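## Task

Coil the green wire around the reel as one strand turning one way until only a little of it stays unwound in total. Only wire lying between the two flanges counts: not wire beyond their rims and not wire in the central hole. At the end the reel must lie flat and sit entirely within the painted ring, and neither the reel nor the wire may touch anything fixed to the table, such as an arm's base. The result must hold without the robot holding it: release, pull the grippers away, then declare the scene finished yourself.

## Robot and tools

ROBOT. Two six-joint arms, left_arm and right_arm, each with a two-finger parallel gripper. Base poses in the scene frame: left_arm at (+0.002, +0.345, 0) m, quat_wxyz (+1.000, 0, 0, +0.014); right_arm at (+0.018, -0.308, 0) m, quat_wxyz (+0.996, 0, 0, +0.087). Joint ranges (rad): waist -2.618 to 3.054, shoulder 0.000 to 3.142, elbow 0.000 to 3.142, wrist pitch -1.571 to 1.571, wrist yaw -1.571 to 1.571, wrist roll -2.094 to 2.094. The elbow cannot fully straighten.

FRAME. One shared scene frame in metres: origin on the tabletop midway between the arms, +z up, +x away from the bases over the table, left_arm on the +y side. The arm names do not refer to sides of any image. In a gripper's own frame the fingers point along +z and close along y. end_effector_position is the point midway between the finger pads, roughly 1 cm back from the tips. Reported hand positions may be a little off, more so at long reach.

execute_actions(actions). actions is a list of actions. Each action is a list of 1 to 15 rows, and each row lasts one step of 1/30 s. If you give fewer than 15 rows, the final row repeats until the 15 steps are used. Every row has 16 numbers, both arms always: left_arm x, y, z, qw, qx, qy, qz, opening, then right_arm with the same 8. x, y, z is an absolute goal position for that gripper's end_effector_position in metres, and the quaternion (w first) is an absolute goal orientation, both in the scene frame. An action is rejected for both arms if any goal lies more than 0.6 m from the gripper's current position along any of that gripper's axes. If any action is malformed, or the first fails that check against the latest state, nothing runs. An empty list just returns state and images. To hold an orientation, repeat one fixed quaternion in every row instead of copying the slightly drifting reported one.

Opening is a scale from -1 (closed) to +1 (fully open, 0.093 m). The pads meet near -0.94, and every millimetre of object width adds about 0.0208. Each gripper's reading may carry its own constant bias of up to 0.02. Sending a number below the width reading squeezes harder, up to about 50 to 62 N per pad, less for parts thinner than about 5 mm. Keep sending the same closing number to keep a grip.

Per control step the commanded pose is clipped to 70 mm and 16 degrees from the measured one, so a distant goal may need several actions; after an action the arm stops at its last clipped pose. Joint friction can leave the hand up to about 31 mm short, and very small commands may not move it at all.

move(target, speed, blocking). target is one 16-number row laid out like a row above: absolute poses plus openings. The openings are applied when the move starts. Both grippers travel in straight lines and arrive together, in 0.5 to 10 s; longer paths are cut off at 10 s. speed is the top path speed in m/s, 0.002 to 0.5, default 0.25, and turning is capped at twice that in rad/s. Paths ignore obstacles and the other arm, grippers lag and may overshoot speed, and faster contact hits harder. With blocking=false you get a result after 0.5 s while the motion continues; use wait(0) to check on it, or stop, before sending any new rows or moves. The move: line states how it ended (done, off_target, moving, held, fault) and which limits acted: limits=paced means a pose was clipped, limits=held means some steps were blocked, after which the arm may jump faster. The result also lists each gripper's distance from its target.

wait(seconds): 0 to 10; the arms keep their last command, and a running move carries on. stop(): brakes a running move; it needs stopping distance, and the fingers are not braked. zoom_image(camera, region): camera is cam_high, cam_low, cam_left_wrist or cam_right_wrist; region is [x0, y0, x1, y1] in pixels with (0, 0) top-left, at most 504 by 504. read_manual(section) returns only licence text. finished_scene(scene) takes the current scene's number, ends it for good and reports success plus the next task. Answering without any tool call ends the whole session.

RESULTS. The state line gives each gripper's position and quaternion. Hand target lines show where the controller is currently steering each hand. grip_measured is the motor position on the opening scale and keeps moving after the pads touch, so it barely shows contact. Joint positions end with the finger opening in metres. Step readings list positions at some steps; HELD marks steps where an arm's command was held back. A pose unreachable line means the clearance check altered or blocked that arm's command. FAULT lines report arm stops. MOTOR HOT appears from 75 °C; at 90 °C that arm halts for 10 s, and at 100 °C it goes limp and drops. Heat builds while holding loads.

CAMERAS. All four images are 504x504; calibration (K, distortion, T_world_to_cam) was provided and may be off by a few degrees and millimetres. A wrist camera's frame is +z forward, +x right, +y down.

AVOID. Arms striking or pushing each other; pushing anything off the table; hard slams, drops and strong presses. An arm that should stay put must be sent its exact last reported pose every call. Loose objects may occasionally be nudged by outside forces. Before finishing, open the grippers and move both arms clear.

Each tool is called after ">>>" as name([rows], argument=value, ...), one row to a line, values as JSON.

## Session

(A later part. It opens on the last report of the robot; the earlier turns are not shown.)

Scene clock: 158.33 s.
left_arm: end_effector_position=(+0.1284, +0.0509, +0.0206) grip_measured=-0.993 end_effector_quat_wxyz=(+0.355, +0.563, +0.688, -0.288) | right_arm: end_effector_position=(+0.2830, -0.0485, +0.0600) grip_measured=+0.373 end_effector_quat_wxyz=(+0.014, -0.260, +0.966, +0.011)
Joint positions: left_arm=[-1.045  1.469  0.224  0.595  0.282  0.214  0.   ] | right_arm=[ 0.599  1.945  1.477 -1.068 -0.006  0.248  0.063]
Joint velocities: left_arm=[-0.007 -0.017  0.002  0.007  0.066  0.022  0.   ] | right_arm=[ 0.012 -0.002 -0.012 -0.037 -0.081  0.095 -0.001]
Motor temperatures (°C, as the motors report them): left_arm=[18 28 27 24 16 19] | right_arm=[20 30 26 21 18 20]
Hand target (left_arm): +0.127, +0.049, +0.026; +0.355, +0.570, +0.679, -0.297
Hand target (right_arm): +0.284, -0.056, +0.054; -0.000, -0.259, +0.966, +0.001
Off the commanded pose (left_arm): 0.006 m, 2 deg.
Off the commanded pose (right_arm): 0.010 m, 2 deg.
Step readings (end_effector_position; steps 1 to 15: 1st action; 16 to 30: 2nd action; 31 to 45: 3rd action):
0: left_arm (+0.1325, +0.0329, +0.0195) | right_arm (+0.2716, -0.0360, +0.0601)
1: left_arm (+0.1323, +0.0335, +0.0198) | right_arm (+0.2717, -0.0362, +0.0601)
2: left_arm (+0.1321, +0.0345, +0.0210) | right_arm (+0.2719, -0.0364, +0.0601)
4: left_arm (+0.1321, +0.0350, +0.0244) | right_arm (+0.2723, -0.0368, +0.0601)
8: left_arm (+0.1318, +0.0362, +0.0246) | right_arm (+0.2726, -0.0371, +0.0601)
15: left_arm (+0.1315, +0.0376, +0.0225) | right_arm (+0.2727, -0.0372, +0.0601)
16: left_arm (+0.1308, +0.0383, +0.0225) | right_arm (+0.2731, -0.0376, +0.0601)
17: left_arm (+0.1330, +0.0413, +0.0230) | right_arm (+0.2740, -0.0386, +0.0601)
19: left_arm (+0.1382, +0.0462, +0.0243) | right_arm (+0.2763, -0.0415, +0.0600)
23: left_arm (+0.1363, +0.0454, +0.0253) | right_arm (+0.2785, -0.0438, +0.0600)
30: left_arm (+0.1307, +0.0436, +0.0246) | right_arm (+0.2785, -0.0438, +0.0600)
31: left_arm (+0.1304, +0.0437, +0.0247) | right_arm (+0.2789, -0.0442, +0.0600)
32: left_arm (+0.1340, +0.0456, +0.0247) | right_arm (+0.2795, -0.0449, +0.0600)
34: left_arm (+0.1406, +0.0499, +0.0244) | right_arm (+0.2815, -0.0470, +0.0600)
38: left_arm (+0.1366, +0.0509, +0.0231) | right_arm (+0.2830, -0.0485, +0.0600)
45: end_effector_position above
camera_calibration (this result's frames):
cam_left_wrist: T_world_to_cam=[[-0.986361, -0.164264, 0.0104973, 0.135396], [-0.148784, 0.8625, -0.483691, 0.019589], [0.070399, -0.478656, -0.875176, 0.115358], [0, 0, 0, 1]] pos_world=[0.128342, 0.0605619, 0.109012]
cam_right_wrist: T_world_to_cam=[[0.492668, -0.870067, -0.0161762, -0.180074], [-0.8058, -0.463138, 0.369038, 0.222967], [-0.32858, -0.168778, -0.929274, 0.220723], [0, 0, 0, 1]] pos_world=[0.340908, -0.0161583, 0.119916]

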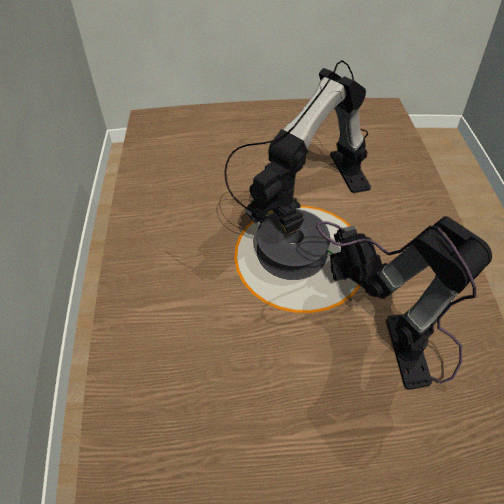

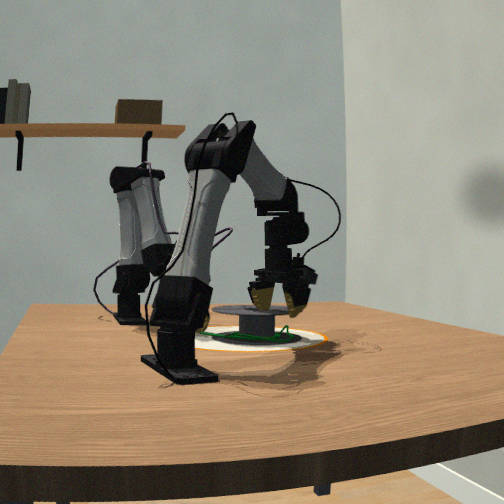

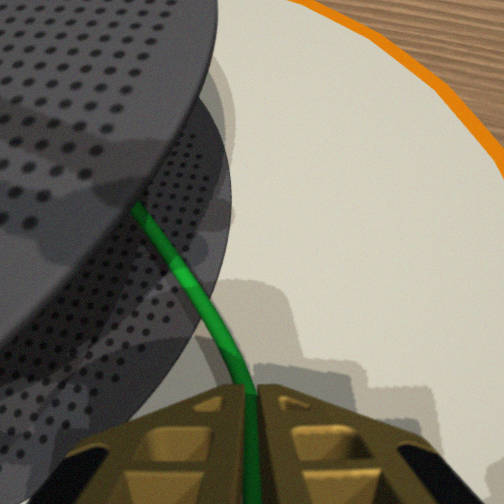

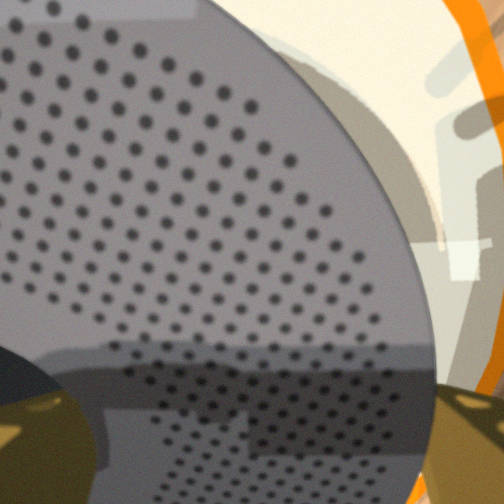

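>>> execute_actions([
  [[0.127,0.050,0.026,0.3483,0.5816,0.669,-0.3027,-1,0.284,-0.056,0.054,0,-0.2588,0.9659,0,0.3],[0.127,0.050,0.026,0.3429,0.593,0.6585,-0.3087,-1,0.284,-0.056,0.054,0,-0.2588,0.9659,0,0.3],[0.127,0.051,0.026,0.3374,0.6044,0.6481,-0.3146,-1,0.285,-0.057,0.054,0,-0.2588,0.9659,0,0.3],[0.126,0.051,0.026,0.332,0.6158,0.6376,-0.3206,-1,0.285,-0.057,0.054,0,-0.2588,0.9659,0,0.3],[0.126,0.052,0.026,0.3265,0.6272,0.6272,-0.3265,-1,0.285,-0.057,0.054,0,-0.2588,0.9659,0,0.3],[0.126,0.052,0.026,0.3206,0.6376,0.6158,-0.332,-1,0.286,-0.058,0.054,0,-0.2588,0.9659,0,0.3],[0.126,0.053,0.026,0.3146,0.6481,0.6044,-0.3374,-1,0.286,-0.058,0.054,0,-0.2588,0.9659,0,0.3],[0.125,0.053,0.026,0.3087,0.6585,0.593,-0.3429,-1,0.286,-0.058,0.054,0,-0.2588,0.9659,0,0.3],[0.125,0.054,0.026,0.3027,0.669,0.5816,-0.3483,-1,0.287,-0.059,0.054,0,-0.2588,0.9659,0,0.3],[0.125,0.054,0.026,0.2968,0.6794,0.5702,-0.3537,-1,0.287,-0.059,0.054,0,-0.2588,0.9659,0,0.3]],
  [[0.125,0.055,0.026,0.2904,0.6888,0.5579,-0.3586,-1,0.287,-0.059,0.054,0,-0.2588,0.9659,0,0.3],[0.125,0.055,0.026,0.284,0.6983,0.5456,-0.3635,-1,0.287,-0.059,0.054,0,-0.2588,0.9659,0,0.3],[0.125,0.056,0.026,0.2776,0.7077,0.5334,-0.3684,-1,0.287,-0.059,0.054,0,-0.2588,0.9659,0,0.3],[0.124,0.056,0.026,0.2712,0.7172,0.5211,-0.3733,-1,0.287,-0.059,0.054,0,-0.2588,0.9659,0,0.3],[0.124,0.057,0.026,0.2648,0.7266,0.5088,-0.3782,-1,0.287,-0.059,0.054,0,-0.2588,0.9659,0,0.3]],
])

Scene clock: 160.63 s.
left_arm: end_effector_position=(+0.1303, +0.0538, +0.0318) grip_measured=-0.993 end_effector_quat_wxyz=(+0.290, +0.720, +0.514, -0.366) | right_arm: end_effector_position=(+0.2860, -0.0517, +0.0600) grip_measured=+0.373 end_effector_quat_wxyz=(+0.014, -0.261, +0.965, +0.011)
Joint positions: left_arm=[-0.784  1.575  0.486  0.109  0.824  0.881  0.   ] | right_arm=[ 0.587  1.945  1.477 -1.068 -0.007  0.232  0.063]
Joint velocities: left_arm=[-0.012  0.027  0.051 -0.212  0.154  0.168  0.   ] | right_arm=[-0.007  0.012 -0.007 -0.051  0.022 -0.051  0.001]
Motor temperatures (°C, as the motors report them): left_arm=[18 28 27 24 16 19] | right_arm=[20 30 26 21 18 20]
Hand target (left_arm): +0.124, +0.057, +0.027; +0.268, +0.724, +0.511, -0.379
Hand target (right_arm): +0.287, -0.059, +0.054; -0.000, -0.259, +0.966, +0.001
Off the commanded pose (left_arm): 0.009 m, 3 deg.
Off the commanded pose (right_arm): 0.010 m, 2 deg.
Step readings (end_effector_position; steps 1 to 15: 1st action; 16 to 30: 2nd action):
0: left_arm (+0.1263, +0.0511, +0.0198) | right_arm (+0.2830, -0.0485, +0.0600)
1: left_arm (+0.1261, +0.0514, +0.0199) | right_arm (+0.2830, -0.0485, +0.0600)
2: left_arm (+0.1270, +0.0524, +0.0198) | right_arm (+0.2830, -0.0485, +0.0600)
4: left_arm (+0.1307, +0.0552, +0.0200) | right_arm (+0.2833, -0.0488, +0.0600)
8: left_arm (+0.1372, +0.0566, +0.0258) | right_arm (+0.2843, -0.0499, +0.0600)
15: left_arm (+0.1368, +0.0518, +0.0345) | right_arm (+0.2860, -0.0517, +0.0600)
16: left_arm (+0.1351, +0.0517, +0.0344) | right_arm (+0.2860, -0.0517, +0.0600)
17: left_arm (+0.1345, +0.0519, +0.0341) | right_arm (+0.2860, -0.0517, +0.0600)
19: left_arm (+0.1357, +0.0525, +0.0333) | right_arm (+0.2860, -0.0517, +0.0600)
23: left_arm (+0.1373, +0.0527, +0.0328) | right_arm (+0.2860, -0.0517, +0.0600)
30: end_effector_position above
camera_calibration (this result's frames):
cam_left_wrist: T_world_to_cam=[[-0.940582, 0.338401, -0.0281224, 0.105836], [0.306347, 0.809921, -0.500179, -0.0331376], [-0.146484, -0.479075, -0.865465, 0.15438], [0, 0, 0, 1]] pos_world=[0.132313, 0.0649834, 0.120012]
cam_right_wrist: T_world_to_cam=[[0.495334, -0.868547, -0.0164282, -0.184995], [-0.804342, -0.465697, 0.368998, 0.223423], [-0.328142, -0.169563, -0.929285, 0.221032], [0, 0, 0, 1]] pos_world=[0.343873, -0.0191507, 0.11992]

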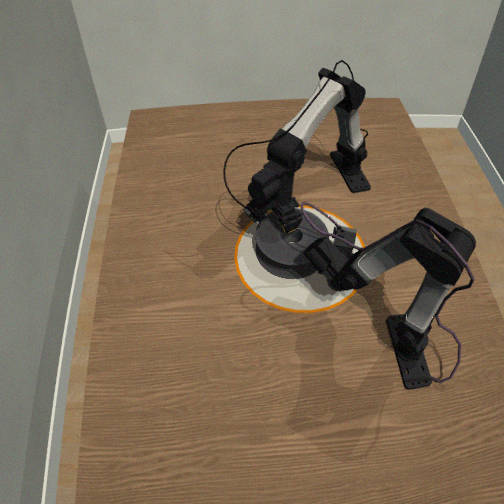

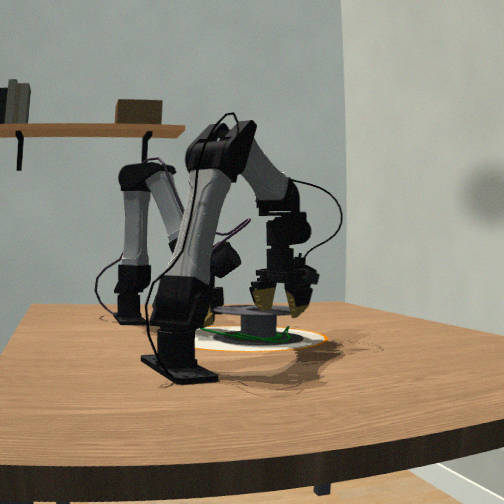

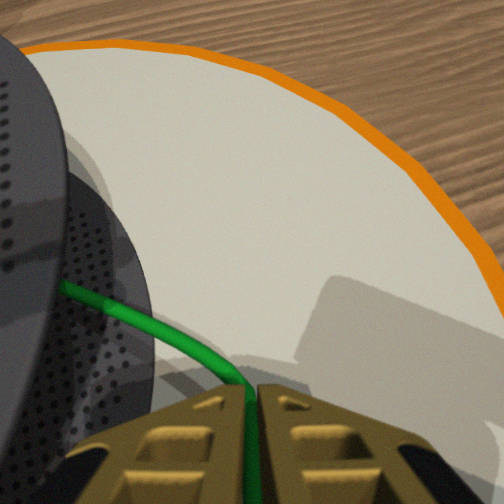

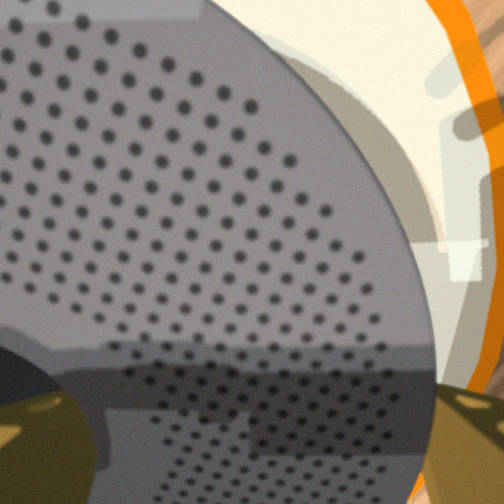

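>>> execute_actions([
  [[0.123,0.057,0.026,0.2614,0.7308,0.5023,-0.3804,-1,0.287,-0.059,0.054,0,-0.2588,0.9659,0,0.3],[0.121,0.058,0.026,0.258,0.7349,0.4957,-0.3825,-1,0.287,-0.059,0.054,0,-0.2588,0.9659,0,0.3],[0.119,0.058,0.026,0.2546,0.7391,0.4892,-0.3847,-1,0.287,-0.059,0.054,0,-0.2588,0.9659,0,0.3],[0.117,0.059,0.026,0.2512,0.7432,0.4827,-0.3868,-1,0.287,-0.059,0.054,0,-0.2588,0.9659,0,0.3],[0.115,0.059,0.026,0.2479,0.7474,0.4762,-0.389,-1,0.287,-0.059,0.054,0,-0.2588,0.9659,0,0.3],[0.113,0.060,0.026,0.2445,0.7516,0.4696,-0.3912,-1,0.287,-0.059,0.054,0,-0.2588,0.9659,0,0.3],[0.111,0.060,0.026,0.2411,0.7557,0.4631,-0.3933,-1,0.287,-0.059,0.054,0,-0.2588,0.9659,0,0.3],[0.109,0.061,0.026,0.2377,0.7599,0.4566,-0.3955,-1,0.287,-0.059,0.054,0,-0.2588,0.9659,0,0.3],[0.107,0.061,0.026,0.2377,0.7599,0.4566,-0.3955,-1,0.287,-0.059,0.054,0,-0.2588,0.9659,0,0.3]],
])

Scene clock: 162.30 s.
left_arm: end_effector_position=(+0.1134, +0.0605, +0.0285) grip_measured=-0.993 end_effector_quat_wxyz=(+0.257, +0.758, +0.463, -0.382) | right_arm: end_effector_position=(+0.2860, -0.0517, +0.0600) grip_measured=+0.373 end_effector_quat_wxyz=(+0.014, -0.261, +0.965, +0.011)
Joint positions: left_arm=[-0.784  1.605  0.546 -0.085  0.885  1.084  0.   ] | right_arm=[ 0.587  1.945  1.477 -1.068 -0.007  0.232  0.063]
Joint velocities: left_arm=[ 0.002  0.022  0.032 -0.125 -0.007  0.125  0.   ] | right_arm=[-0.012 -0.007 -0.007  0.022 -0.051 -0.022  0.   ]
Motor temperatures (°C, as the motors report them): left_arm=[18 28 27 24 16 19] | right_arm=[20 31 26 21 18 20]
Hand target (left_arm): +0.107, +0.061, +0.027; +0.240, +0.759, +0.458, -0.396
Hand target (right_arm): +0.287, -0.059, +0.054; -0.000, -0.259, +0.966, +0.001
Off the commanded pose (left_arm): 0.007 m, 3 deg.
Off the commanded pose (right_arm): 0.010 m, 2 deg.
Step readings (end_effector_position):
0: left_arm (+0.1254, +0.0570, +0.0292) | right_arm (+0.2860, -0.0517, +0.0600)
1: left_arm (+0.1252, +0.0570, +0.0291) | right_arm (+0.2860, -0.0517, +0.0600)
2: left_arm (+0.1251, +0.0567, +0.0293) | right_arm (+0.2860, -0.0517, +0.0600)
4: left_arm (+0.1244, +0.0561, +0.0294) | right_arm (+0.2860, -0.0517, +0.0600)
8: left_arm (+0.1207, +0.0563, +0.0301) | right_arm (+0.2860, -0.0517, +0.0600)
15: end_effector_position above
camera_calibration (this result's frames):
cam_left_wrist: T_world_to_cam=[[-0.881406, 0.471895, -0.0209367, 0.072599], [0.421132, 0.764969, -0.487309, -0.0456873], [-0.213943, -0.438334, -0.872978, 0.157643], [0, 0, 0, 1]] pos_world=[0.116956, 0.0697905, 0.116875]
cam_right_wrist: T_world_to_cam=[[0.495334, -0.868547, -0.0164282, -0.184995], [-0.804342, -0.465697, 0.368998, 0.223423], [-0.328142, -0.169563, -0.929285, 0.221032], [0, 0, 0, 1]] pos_world=[0.343873, -0.0191507, 0.11992]

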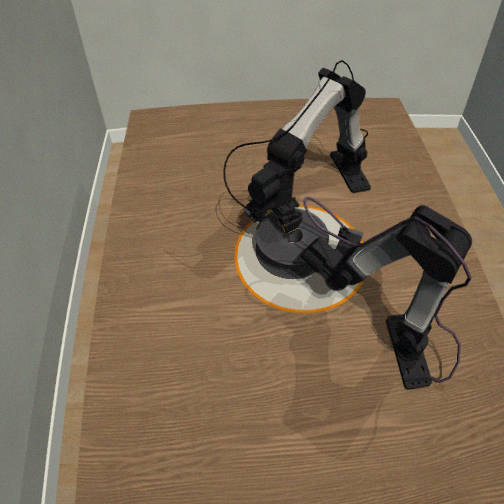

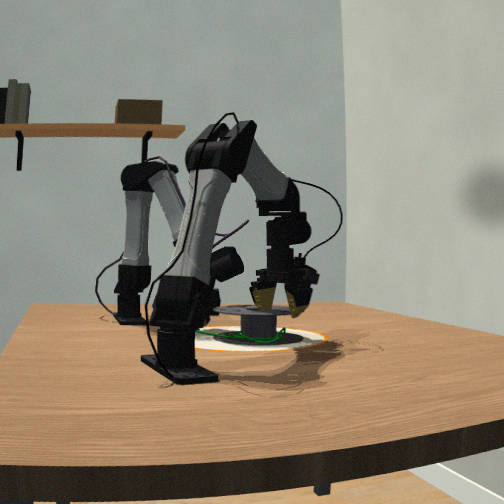

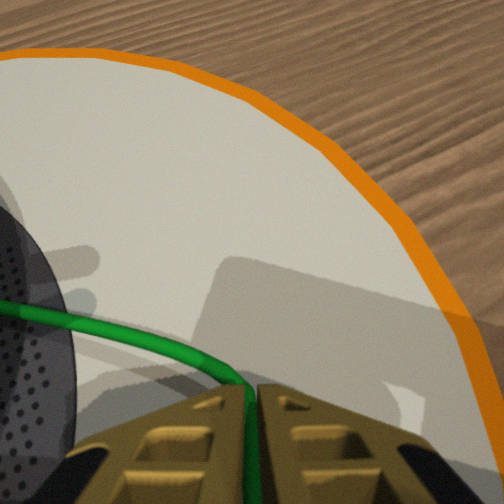

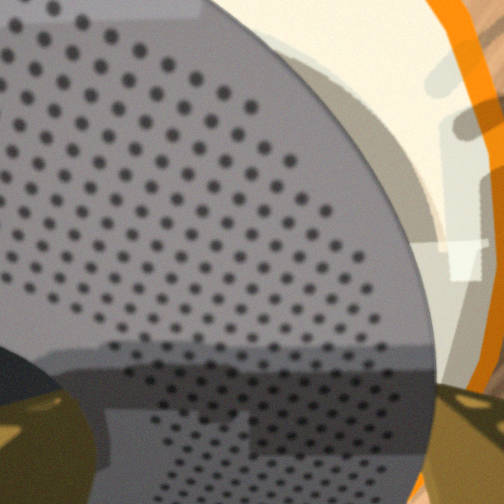

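>>> execute_actions([
  [[0.105,0.060,0.026,0.2377,0.7599,0.4566,-0.3955,-1,0.287,-0.059,0.054,0,-0.2588,0.9659,0,0.3],[0.103,0.059,0.026,0.2377,0.7599,0.4566,-0.3955,-1,0.287,-0.059,0.054,0,-0.2588,0.9659,0,0.3],[0.101,0.058,0.026,0.2377,0.7599,0.4566,-0.3955,-1,0.287,-0.059,0.054,0,-0.2588,0.9659,0,0.3],[0.099,0.057,0.026,0.2377,0.7599,0.4566,-0.3955,-1,0.287,-0.059,0.054,0,-0.2588,0.9659,0,0.3],[0.097,0.056,0.026,0.2377,0.7599,0.4566,-0.3955,-1,0.287,-0.059,0.054,0,-0.2588,0.9659,0,0.3],[0.095,0.055,0.026,0.2377,0.7599,0.4566,-0.3955,-1,0.287,-0.059,0.054,0,-0.2588,0.9659,0,0.3],[0.093,0.054,0.026,0.2377,0.7599,0.4566,-0.3955,-1,0.287,-0.059,0.054,0,-0.2588,0.9659,0,0.3],[0.091,0.053,0.026,0.2377,0.7599,0.4566,-0.3955,-1,0.287,-0.059,0.054,0,-0.2588,0.9659,0,0.3],[0.089,0.052,0.026,0.2377,0.7599,0.4566,-0.3955,-1,0.287,-0.059,0.054,0,-0.2588,0.9659,0,0.3]],
])

Scene clock: 163.77 s.
left_arm: end_effector_position=(+0.0924, +0.0521, +0.0273) grip_measured=-0.993 end_effector_quat_wxyz=(+0.237, +0.761, +0.455, -0.396) | right_arm: end_effector_position=(+0.2860, -0.0517, +0.0600) grip_measured=+0.373 end_effector_quat_wxyz=(+0.014, -0.261, +0.965, +0.011)
Joint positions: left_arm=[-0.861  1.607  0.534 -0.053  0.882  1.018  0.   ] | right_arm=[ 0.587  1.945  1.477 -1.068 -0.007  0.232  0.063]
Joint velocities: left_arm=[-0.007  0.017 -0.027  0.022 -0.081 -0.125  0.   ] | right_arm=[ 0.012  0.002  0.007 -0.007 -0.037  0.037 -0.   ]
Motor temperatures (°C, as the motors report them): left_arm=[18 27 27 24 16 19] | right_arm=[20 31 26 21 18 20]
Hand target (left_arm): +0.089, +0.053, +0.026; +0.237, +0.761, +0.457, -0.396
Hand target (right_arm): +0.287, -0.059, +0.054; -0.000, -0.259, +0.966, +0.001
Off the commanded pose (left_arm): 0.004 m, 0 deg.
Off the commanded pose (right_arm): 0.010 m, 2 deg.
Step readings (end_effector_position):
0: left_arm (+0.1110, +0.0622, +0.0277) | right_arm (+0.2860, -0.0517, +0.0600)
1: left_arm (+0.1110, +0.0622, +0.0277) | right_arm (+0.2860, -0.0517, +0.0600)
2: left_arm (+0.1103, +0.0619, +0.0277) | right_arm (+0.2860, -0.0517, +0.0600)
4: left_arm (+0.1072, +0.0607, +0.0277) | right_arm (+0.2860, -0.0517, +0.0600)
8: left_arm (+0.0986, +0.0552, +0.0287) | right_arm (+0.2860, -0.0517, +0.0600)
15: end_effector_position above
camera_calibration (this result's frames):
cam_left_wrist: T_world_to_cam=[[-0.863325, 0.504459, 0.0138064, 0.0536712], [0.433428, 0.755223, -0.49171, -0.0315524], [-0.258474, -0.418522, -0.87065, 0.151487], [0, 0, 0, 1]] pos_world=[0.0991668, 0.0601546, 0.115636]
cam_right_wrist: T_world_to_cam=[[0.495334, -0.868547, -0.0164282, -0.184995], [-0.804342, -0.465697, 0.368998, 0.223423], [-0.328142, -0.169563, -0.929285, 0.221032], [0, 0, 0, 1]] pos_world=[0.343873, -0.0191507, 0.11992]

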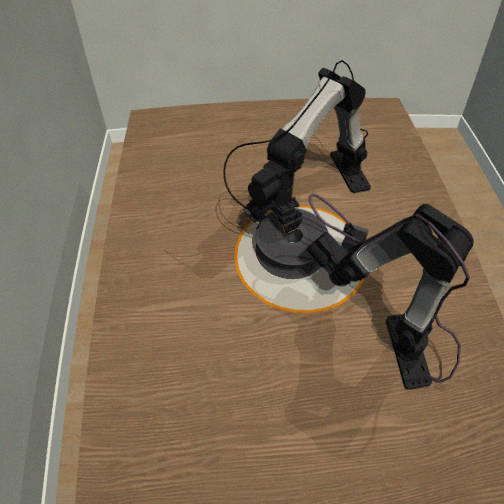

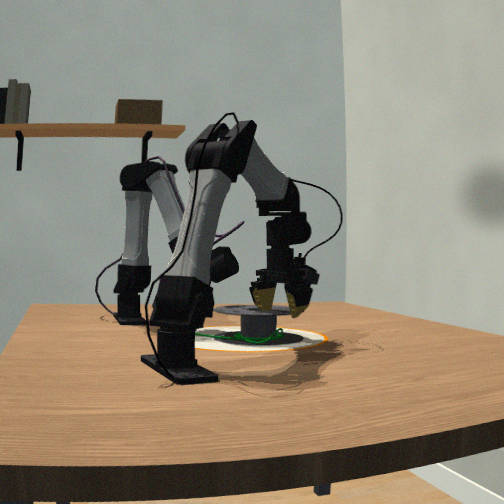

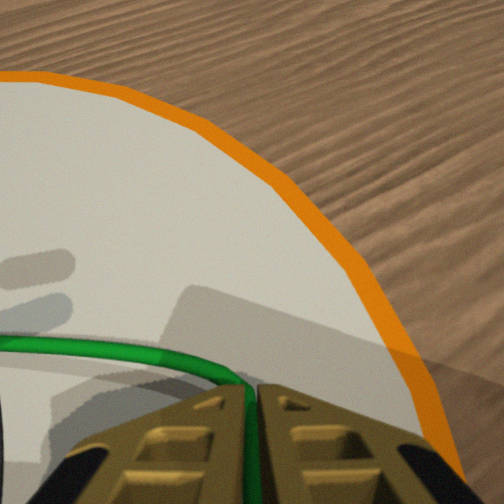

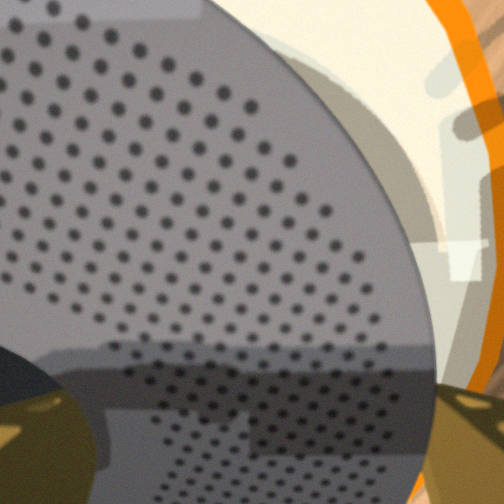

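>>> zoom_image(camera="cam_low", region=[180,280,340,370])

Region (180, 280, 340, 370) of cam_low's 504x504 image, scaled by 3.150, with more detail than that image has; it fills the top 284 rows of this view, and the rest is white.

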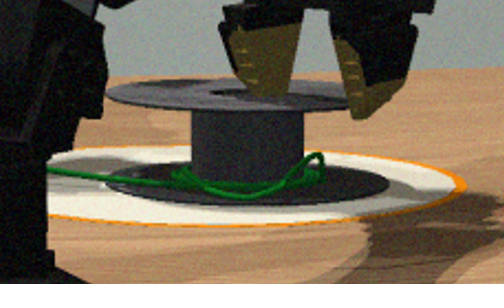

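>>> execute_actions([
  [[0.088,0.051,0.026,0.2377,0.7599,0.4566,-0.3955,-1,0.287,-0.059,0.054,0,-0.2588,0.9659,0,0.3],[0.086,0.050,0.026,0.2377,0.7599,0.4566,-0.3955,-1,0.287,-0.059,0.054,0,-0.2588,0.9659,0,0.3],[0.084,0.049,0.026,0.2377,0.7599,0.4566,-0.3955,-1,0.287,-0.059,0.054,0,-0.2588,0.9659,0,0.3],[0.082,0.048,0.026,0.2377,0.7599,0.4566,-0.3955,-1,0.287,-0.059,0.054,0,-0.2588,0.9659,0,0.3],[0.080,0.047,0.026,0.2377,0.7599,0.4566,-0.3955,-1,0.287,-0.059,0.054,0,-0.2588,0.9659,0,0.3],[0.078,0.046,0.026,0.2377,0.7599,0.4566,-0.3955,-1,0.287,-0.059,0.054,0,-0.2588,0.9659,0,0.3],[0.076,0.045,0.026,0.2377,0.7599,0.4566,-0.3955,-1,0.287,-0.059,0.054,0,-0.2588,0.9659,0,0.3]],
])

Scene clock: 165.60 s.
left_arm: end_effector_position=(+0.0782, +0.0458, +0.0230) grip_measured=-0.993 end_effector_quat_wxyz=(+0.229, +0.760, +0.460, -0.398) | right_arm: end_effector_position=(+0.2860, -0.0517, +0.0600) grip_measured=+0.373 end_effector_quat_wxyz=(+0.014, -0.261, +0.965, +0.011)
Joint positions: left_arm=[-0.925  1.607  0.502  0.028  0.853  0.926  0.   ] | right_arm=[ 0.587  1.945  1.477 -1.068 -0.007  0.232  0.063]
Joint velocities: left_arm=[ 0.012 -0.007 -0.002  0.051 -0.022 -0.081  0.   ] | right_arm=[-0.002 -0.012 -0.007 -0.007 -0.037  0.051 -0.001]
Motor temperatures (°C, as the motors report them): left_arm=[18 27 27 23 16 19] | right_arm=[20 31 26 21 18 20]
Hand target (left_arm): +0.076, +0.046, +0.026; +0.237, +0.761, +0.456, -0.396
Hand target (right_arm): +0.287, -0.059, +0.054; -0.000, -0.259, +0.966, +0.001
Off the commanded pose (left_arm): 0.004 m, 1 deg.
Off the commanded pose (right_arm): 0.010 m, 2 deg.
Step readings (end_effector_position):
0: left_arm (+0.0931, +0.0514, +0.0277) | right_arm (+0.2860, -0.0517, +0.0600)
1: left_arm (+0.0930, +0.0512, +0.0277) | right_arm (+0.2860, -0.0517, +0.0600)
2: left_arm (+0.0925, +0.0506, +0.0277) | right_arm (+0.2860, -0.0517, +0.0600)
4: left_arm (+0.0896, +0.0489, +0.0273) | right_arm (+0.2860, -0.0517, +0.0600)
8: left_arm (+0.0800, +0.0470, +0.0240) | right_arm (+0.2860, -0.0517, +0.0600)
15: end_effector_position above
camera_calibration (this result's frames):
cam_left_wrist: T_world_to_cam=[[-0.863732, 0.50285, 0.0333085, 0.0443349], [0.425386, 0.76292, -0.486826, -0.0226321], [-0.270212, -0.406318, -0.872863, 0.141805], [0, 0, 0, 1]] pos_world=[0.0862381, 0.0525905, 0.111281]
cam_right_wrist: T_world_to_cam=[[0.495334, -0.868547, -0.0164282, -0.184995], [-0.804342, -0.465697, 0.368998, 0.223423], [-0.328142, -0.169563, -0.929285, 0.221032], [0, 0, 0, 1]] pos_world=[0.343873, -0.0191507, 0.11992]

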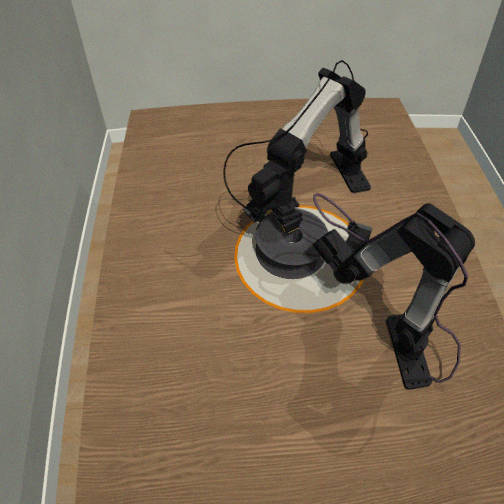

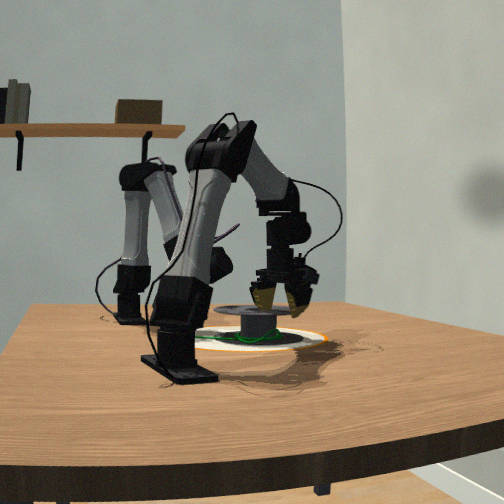

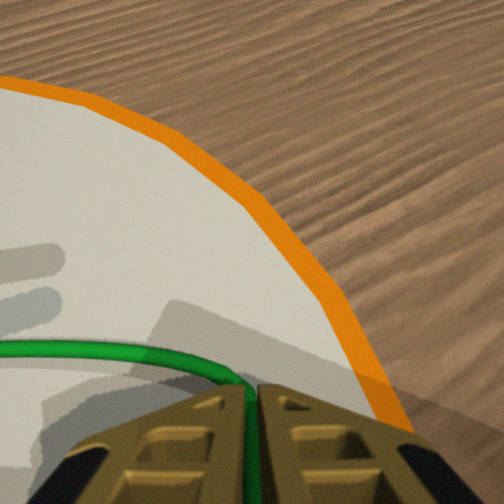

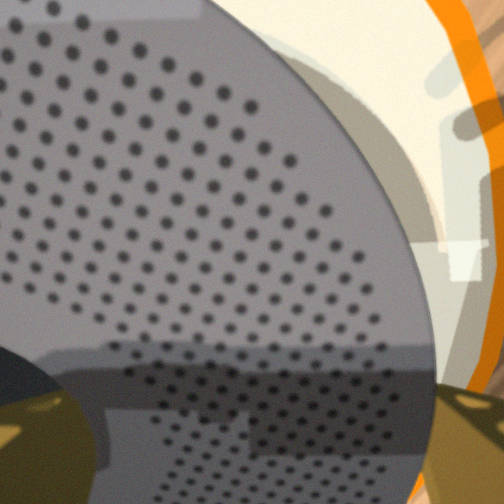

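>>> execute_actions([
  [[0.075,0.043,0.026,0.2377,0.7599,0.4566,-0.3955,-1,0.287,-0.059,0.054,0,-0.2588,0.9659,0,0.3],[0.074,0.040,0.026,0.2377,0.7599,0.4566,-0.3955,-1,0.287,-0.059,0.054,0,-0.2588,0.9659,0,0.3],[0.073,0.037,0.026,0.2377,0.7599,0.4566,-0.3955,-1,0.287,-0.059,0.054,0,-0.2588,0.9659,0,0.3],[0.072,0.034,0.026,0.2377,0.7599,0.4566,-0.3955,-1,0.287,-0.059,0.054,0,-0.2588,0.9659,0,0.3],[0.071,0.031,0.026,0.2377,0.7599,0.4566,-0.3955,-1,0.287,-0.059,0.054,0,-0.2588,0.9659,0,0.3],[0.070,0.028,0.026,0.2377,0.7599,0.4566,-0.3955,-1,0.287,-0.059,0.054,0,-0.2588,0.9659,0,0.3],[0.069,0.025,0.026,0.2377,0.7599,0.4566,-0.3955,-1,0.287,-0.059,0.054,0,-0.2588,0.9659,0,0.3],[0.068,0.022,0.026,0.2377,0.7599,0.4566,-0.3955,-1,0.287,-0.059,0.054,0,-0.2588,0.9659,0,0.3],[0.067,0.019,0.026,0.2377,0.7599,0.4566,-0.3955,-1,0.287,-0.059,0.054,0,-0.2588,0.9659,0,0.3],[0.066,0.016,0.026,0.2377,0.7599,0.4566,-0.3955,-1,0.287,-0.059,0.054,0,-0.2588,0.9659,0,0.3]],
])

Scene clock: 167.83 s.
left_arm: end_effector_position=(+0.0626, +0.0257, +0.0272) grip_measured=-0.993 end_effector_quat_wxyz=(+0.234, +0.763, +0.454, -0.396) | right_arm: end_effector_position=(+0.2860, -0.0517, +0.0600) grip_measured=+0.373 end_effector_quat_wxyz=(+0.014, -0.261, +0.965, +0.011)
Joint positions: left_arm=[-1.031  1.607  0.502  0.135  0.797  0.804  0.   ] | right_arm=[ 0.587  1.945  1.477 -1.068 -0.007  0.232  0.063]
Joint velocities: left_arm=[-0.002 -0.002 -0.012  0.139 -0.022 -0.168  0.   ] | right_arm=[-0.012  0.007  0.002 -0.022 -0.037  0.022 -0.   ]
Motor temperatures (°C, as the motors report them): left_arm=[18 27 26 23 16 19] | right_arm=[20 31 26 21 18 20]
Hand target (left_arm): +0.066, +0.017, +0.026; +0.237, +0.761, +0.457, -0.396
Hand target (right_arm): +0.287, -0.059, +0.054; -0.000, -0.259, +0.966, +0.001
Off the commanded pose (left_arm): 0.010 m, 1 deg.
Off the commanded pose (right_arm): 0.010 m, 2 deg.
Step readings (end_effector_position):
0: left_arm (+0.0786, +0.0455, +0.0230) | right_arm (+0.2860, -0.0517, +0.0600)
1: left_arm (+0.0784, +0.0452, +0.0231) | right_arm (+0.2860, -0.0517, +0.0600)
2: left_arm (+0.0778, +0.0445, +0.0231) | right_arm (+0.2860, -0.0517, +0.0600)
4: left_arm (+0.0746, +0.0417, +0.0235) | right_arm (+0.2860, -0.0517, +0.0600)
8: left_arm (+0.0674, +0.0342, +0.0250) | right_arm (+0.2860, -0.0517, +0.0600)
15: end_effector_position above
camera_calibration (this result's frames):
cam_left_wrist: T_world_to_cam=[[-0.860921, 0.508472, 0.0164587, 0.0409677], [0.436737, 0.755282, -0.488683, 0.00100245], [-0.260912, -0.413529, -0.872306, 0.13271], [0, 0, 0, 1]] pos_world=[0.0694578, 0.0332914, 0.115579]
cam_right_wrist: T_world_to_cam=[[0.495334, -0.868547, -0.0164282, -0.184995], [-0.804342, -0.465697, 0.368998, 0.223423], [-0.328142, -0.169563, -0.929285, 0.221032], [0, 0, 0, 1]] pos_world=[0.343873, -0.0191507, 0.11992]

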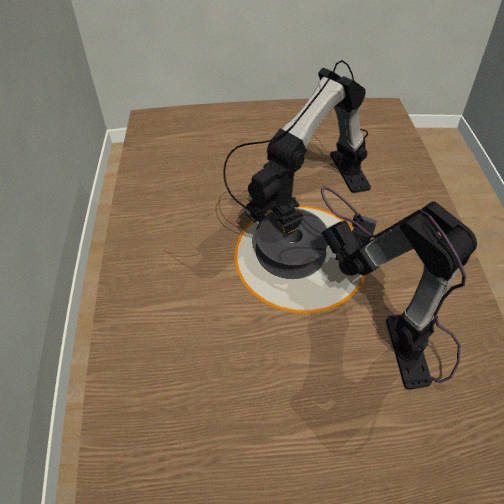

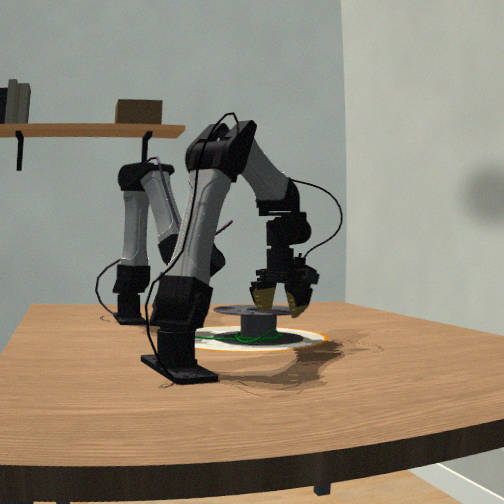

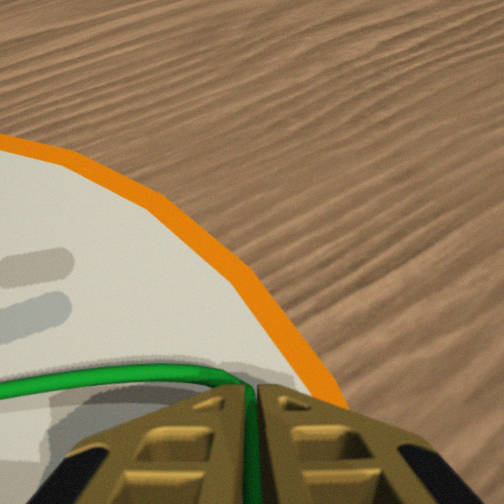

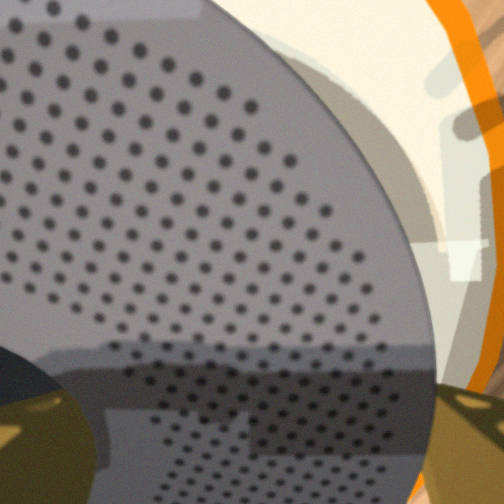

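>>> execute_actions([
  [[0.066,0.028,0.027,0.2377,0.7599,0.4566,-0.3955,-1,0.287,-0.059,0.054,0,-0.2588,0.9659,0,0.3],[0.069,0.032,0.027,0.2377,0.7599,0.4566,-0.3955,-1,0.287,-0.059,0.054,0,-0.2588,0.9659,0,0.3],[0.072,0.036,0.027,0.2377,0.7599,0.4566,-0.3955,-1,0.287,-0.059,0.054,0,-0.2588,0.9659,0,0.3],[0.075,0.040,0.027,0.2377,0.7599,0.4566,-0.3955,-1,0.287,-0.059,0.054,0,-0.2588,0.9659,0,0.3],[0.078,0.044,0.027,0.2377,0.7599,0.4566,-0.3955,-1,0.287,-0.059,0.054,0,-0.2588,0.9659,0,0.3],[0.081,0.047,0.027,0.2377,0.7599,0.4566,-0.3955,-1,0.287,-0.059,0.054,0,-0.2588,0.9659,0,0.3],[0.084,0.050,0.027,0.2377,0.7599,0.4566,-0.3955,-1,0.287,-0.059,0.054,0,-0.2588,0.9659,0,0.3],[0.087,0.053,0.027,0.2377,0.7599,0.4566,-0.3955,-1,0.287,-0.059,0.054,0,-0.2588,0.9659,0,0.3],[0.090,0.055,0.027,0.2377,0.7599,0.4566,-0.3955,-1,0.287,-0.059,0.054,0,-0.2588,0.9659,0,0.3],[0.093,0.057,0.027,0.2377,0.7599,0.4566,-0.3955,-1,0.287,-0.059,0.054,0,-0.2588,0.9659,0,0.3]],
  [[0.097,0.059,0.027,0.2377,0.7599,0.4566,-0.3955,-1,0.287,-0.059,0.054,0,-0.2588,0.9659,0,0.3],[0.101,0.060,0.027,0.2377,0.7599,0.4566,-0.3955,-1,0.287,-0.059,0.054,0,-0.2588,0.9659,0,0.3],[0.105,0.061,0.027,0.2377,0.7599,0.4566,-0.3955,-1,0.287,-0.059,0.054,0,-0.2588,0.9659,0,0.3],[0.109,0.062,0.027,0.2377,0.7599,0.4566,-0.3955,-1,0.287,-0.059,0.054,0,-0.2588,0.9659,0,0.3],[0.113,0.063,0.027,0.2377,0.7599,0.4566,-0.3955,-1,0.287,-0.059,0.054,0,-0.2588,0.9659,0,0.3],[0.116,0.064,0.027,0.2377,0.7599,0.4566,-0.3955,-1,0.287,-0.059,0.054,0,-0.2588,0.9659,0,0.3]],
])

Scene clock: 171.47 s.
left_arm: end_effector_position=(+0.1164, +0.0634, +0.0279) grip_measured=-0.993 end_effector_quat_wxyz=(+0.248, +0.761, +0.459, -0.387) | right_arm: end_effector_position=(+0.2860, -0.0517, +0.0600) grip_measured=+0.373 end_effector_quat_wxyz=(+0.014, -0.261, +0.965, +0.011)
Joint positions: left_arm=[-0.762  1.629  0.578 -0.153  0.903  1.142  0.   ] | right_arm=[ 0.587  1.945  1.477 -1.068 -0.007  0.232  0.063]
Joint velocities: left_arm=[-0.007 -0.007  0.002 -0.051  0.066  0.066  0.   ] | right_arm=[-0.002 -0.002  0.007 -0.051 -0.051  0.095 -0.001]
Motor temperatures (°C, as the motors report them): left_arm=[18 27 27 23 17 19] | right_arm=[20 31 26 21 18 20]
Hand target (left_arm): +0.116, +0.063, +0.027; +0.240, +0.760, +0.458, -0.396
Hand target (right_arm): +0.287, -0.059, +0.054; -0.000, -0.259, +0.966, +0.001
Off the commanded pose (left_arm): 0.001 m, 2 deg.
Off the commanded pose (right_arm): 0.010 m, 2 deg.
Step readings (end_effector_position; steps 1 to 15: 1st action; 16 to 30: 2nd action):
0: left_arm (+0.0637, +0.0247, +0.0278) | right_arm (+0.2860, -0.0517, +0.0600)
1: left_arm (+0.0639, +0.0247, +0.0278) | right_arm (+0.2860, -0.0517, +0.0600)
2: left_arm (+0.0651, +0.0251, +0.0278) | right_arm (+0.2860, -0.0517, +0.0600)
4: left_arm (+0.0714, +0.0278, +0.0277) | right_arm (+0.2860, -0.0517, +0.0600)
8: left_arm (+0.0884, +0.0386, +0.0259) | right_arm (+0.2860, -0.0517, +0.0600)
15: left_arm (+0.0958, +0.0548, +0.0214) | right_arm (+0.2860, -0.0517, +0.0600)
16: left_arm (+0.0947, +0.0561, +0.0211) | right_arm (+0.2860, -0.0517, +0.0600)
17: left_arm (+0.0951, +0.0578, +0.0210) | right_arm (+0.2860, -0.0517, +0.0600)
19: left_arm (+0.1008, +0.0605, +0.0227) | right_arm (+0.2860, -0.0517, +0.0600)
23: left_arm (+0.1189, +0.0605, +0.0295) | right_arm (+0.2860, -0.0517, +0.0600)
30: end_effector_position above
camera_calibration (this result's frames):
cam_left_wrist: T_world_to_cam=[[-0.872861, 0.487908, -0.00766196, 0.0715031], [0.429552, 0.760824, -0.486449, -0.0502287], [-0.231513, -0.427893, -0.873676, 0.160501], [0, 0, 0, 1]] pos_world=[0.121146, 0.0720057, 0.11634]
cam_right_wrist: T_world_to_cam=[[0.495665, -0.868358, -0.016416, -0.185081], [-0.804169, -0.466001, 0.368992, 0.223358], [-0.328067, -0.169695, -0.929287, 0.221003], [0, 0, 0, 1]] pos_world=[0.34386, -0.0191281, 0.11992]

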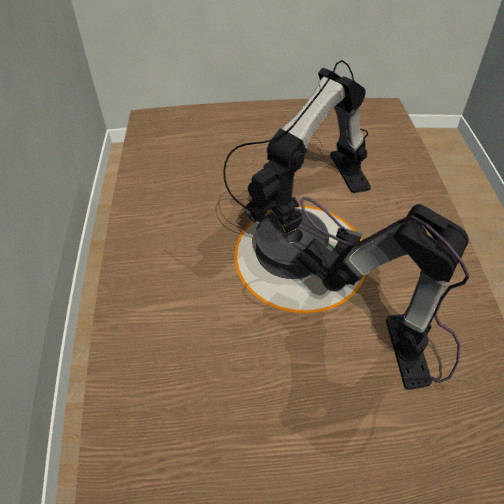

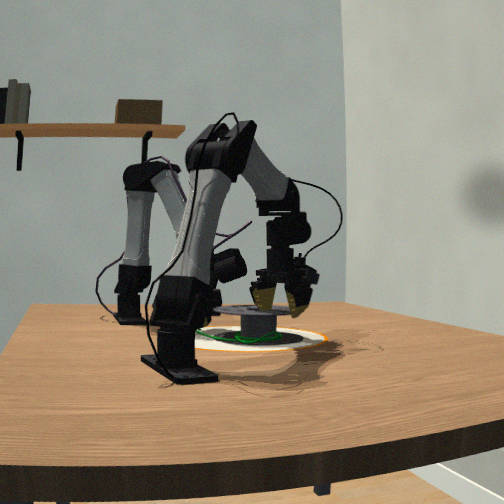

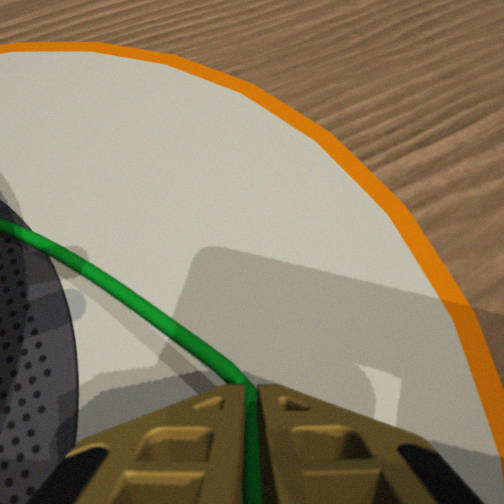

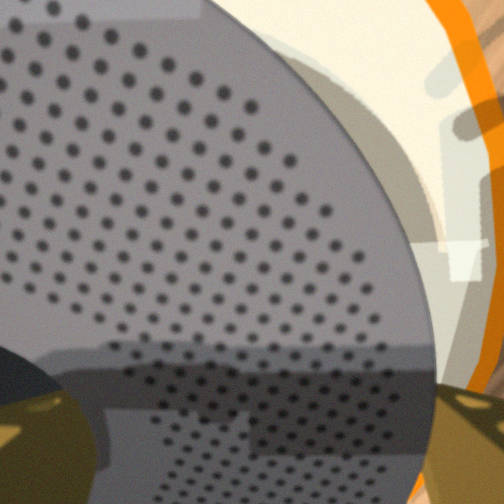

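>>> zoom_image(camera="cam_high", region=[220,180,380,320])

>>> zoom_image(camera="cam_low", region=[180,280,340,370])

Region (220, 180, 380, 320) of cam_high's 504x504 image, scaled by 3.150, with more detail than that image has; it fills the top 441 rows of this view, and the rest is white.

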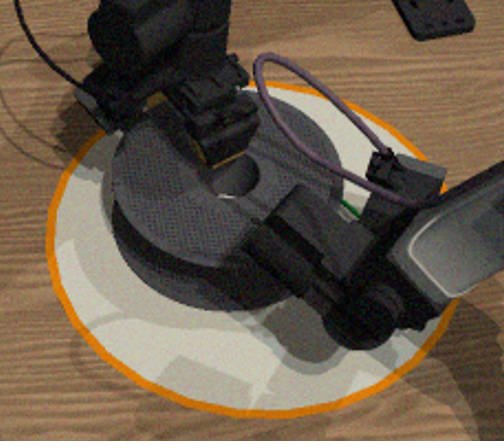

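Region (180, 280, 340, 370) of cam_low's 504x504 image, scaled by 3.150, with more detail than that image has; it fills the top 284 rows of this view, and the rest is white.

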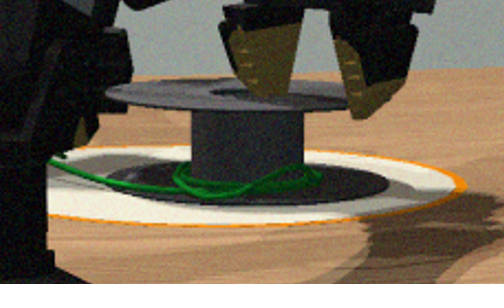

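>>> execute_actions([
  [[0.116,0.063,0.027,0.2377,0.7599,0.4566,-0.3955,-0.6,0.287,-0.059,0.054,0,-0.2588,0.9659,0,0.3]],
  [[0.118,0.068,0.045,0.2377,0.7599,0.4566,-0.3955,-0.6,0.287,-0.059,0.054,0,-0.2588,0.9659,0,0.3]],
  [[0.125,0.085,0.075,0.2377,0.7599,0.4566,-0.3955,-0.6,0.287,-0.059,0.054,0,-0.2588,0.9659,0,0.3]],
])

Scene clock: 174.00 s.
left_arm: end_effector_position=(+0.1238, +0.0845, +0.0668) grip_measured=-0.602 end_effector_quat_wxyz=(+0.234, +0.761, +0.461, -0.392) | right_arm: end_effector_position=(+0.2860, -0.0517, +0.0600) grip_measured=+0.373 end_effector_quat_wxyz=(+0.014, -0.261, +0.965, +0.011)
Joint positions: left_arm=[-0.671  1.519  0.691 -0.529  0.931  1.3    0.016] | right_arm=[ 0.587  1.945  1.477 -1.068 -0.007  0.232  0.063]
Joint velocities: left_arm=[-0.017  0.027 -0.017 -0.154 -0.066  0.066 -0.   ] | right_arm=[ 0.022  0.007 -0.007  0.037  0.007 -0.022  0.001]
Motor temperatures (°C, as the motors report them): left_arm=[18 27 27 23 17 19] | right_arm=[20 31 26 21 18 20]
Hand target (left_arm): +0.125, +0.084, +0.075; +0.239, +0.760, +0.457, -0.396
Hand target (right_arm): +0.287, -0.059, +0.054; -0.000, -0.259, +0.966, +0.001
Off the commanded pose (left_arm): 0.008 m, 1 deg.
Off the commanded pose (right_arm): 0.010 m, 2 deg.
Step readings (end_effector_position; steps 1 to 15: 1st action; 16 to 30: 2nd action; 31 to 45: 3rd action):
0: left_arm (+0.1141, +0.0651, +0.0270) | right_arm (+0.2860, -0.0517, +0.0600)
1: left_arm (+0.1141, +0.0651, +0.0270) | right_arm (+0.2860, -0.0517, +0.0600)
2: left_arm (+0.1141, +0.0652, +0.0270) | right_arm (+0.2860, -0.0517, +0.0600)
4: left_arm (+0.1139, +0.0653, +0.0269) | right_arm (+0.2860, -0.0517, +0.0600)
8: left_arm (+0.1138, +0.0654, +0.0268) | right_arm (+0.2860, -0.0517, +0.0600)
15: left_arm (+0.1137, +0.0655, +0.0268) | right_arm (+0.2860, -0.0517, +0.0600)
16: left_arm (+0.1136, +0.0661, +0.0275) | right_arm (+0.2860, -0.0517, +0.0600)
17: left_arm (+0.1139, +0.0671, +0.0287) | right_arm (+0.2860, -0.0517, +0.0600)
19: left_arm (+0.1160, +0.0674, +0.0324) | right_arm (+0.2860, -0.0517, +0.0600)
23: left_arm (+0.1168, +0.0676, +0.0352) | right_arm (+0.2860, -0.0517, +0.0600)
30: left_arm (+0.1136, +0.0704, +0.0340) | right_arm (+0.2860, -0.0517, +0.0600)
31: left_arm (+0.1140, +0.0724, +0.0364) | right_arm (+0.2860, -0.0517, +0.0600)
32: left_arm (+0.1162, +0.0758, +0.0415) | right_arm (+0.2860, -0.0517, +0.0600)
34: left_arm (+0.1249, +0.0786, +0.0552) | right_arm (+0.2860, -0.0517, +0.0600)
38: left_arm (+0.1320, +0.0786, +0.0686) | right_arm (+0.2860, -0.0517, +0.0600)
45: end_effector_position above
camera_calibration (this result's frames):
cam_left_wrist: T_world_to_cam=[[-0.868044, 0.4961, 0.0196101, 0.0647815], [0.426707, 0.765652, -0.48135, -0.0509385], [-0.253812, -0.409466, -0.876309, 0.20653], [0, 0, 0, 1]] pos_world=[0.130389, 0.0914302, 0.155195]
cam_right_wrist: T_world_to_cam=[[0.495665, -0.868358, -0.016416, -0.185081], [-0.804169, -0.466001, 0.368992, 0.223358], [-0.328067, -0.169695, -0.929287, 0.221003], [0, 0, 0, 1]] pos_world=[0.34386, -0.0191281, 0.11992]

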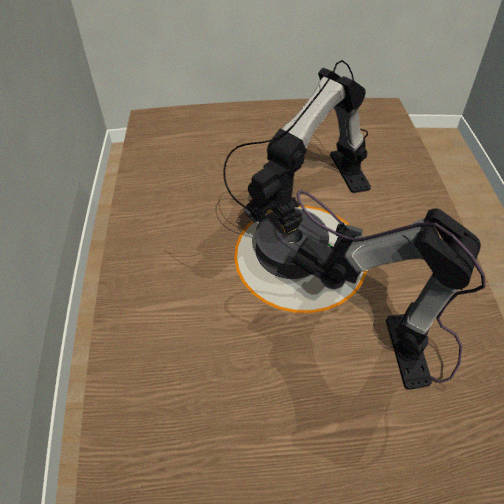

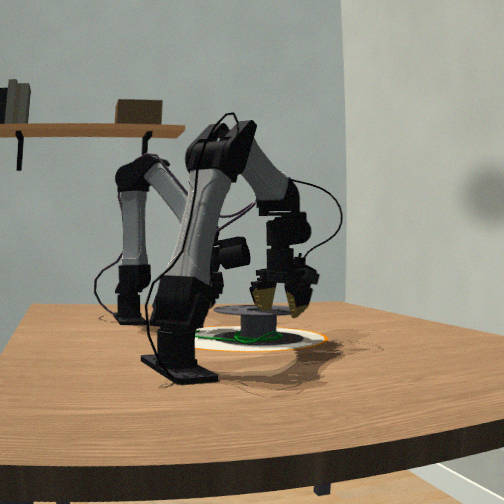

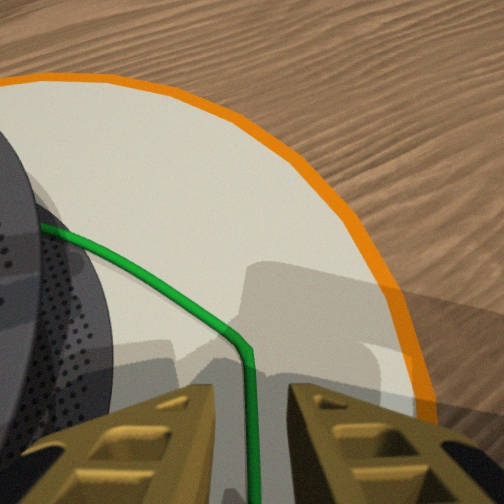

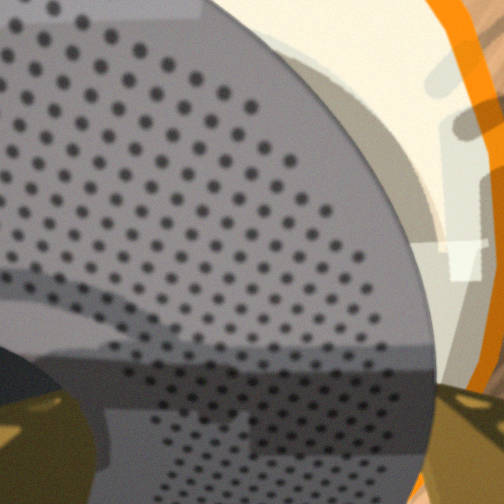

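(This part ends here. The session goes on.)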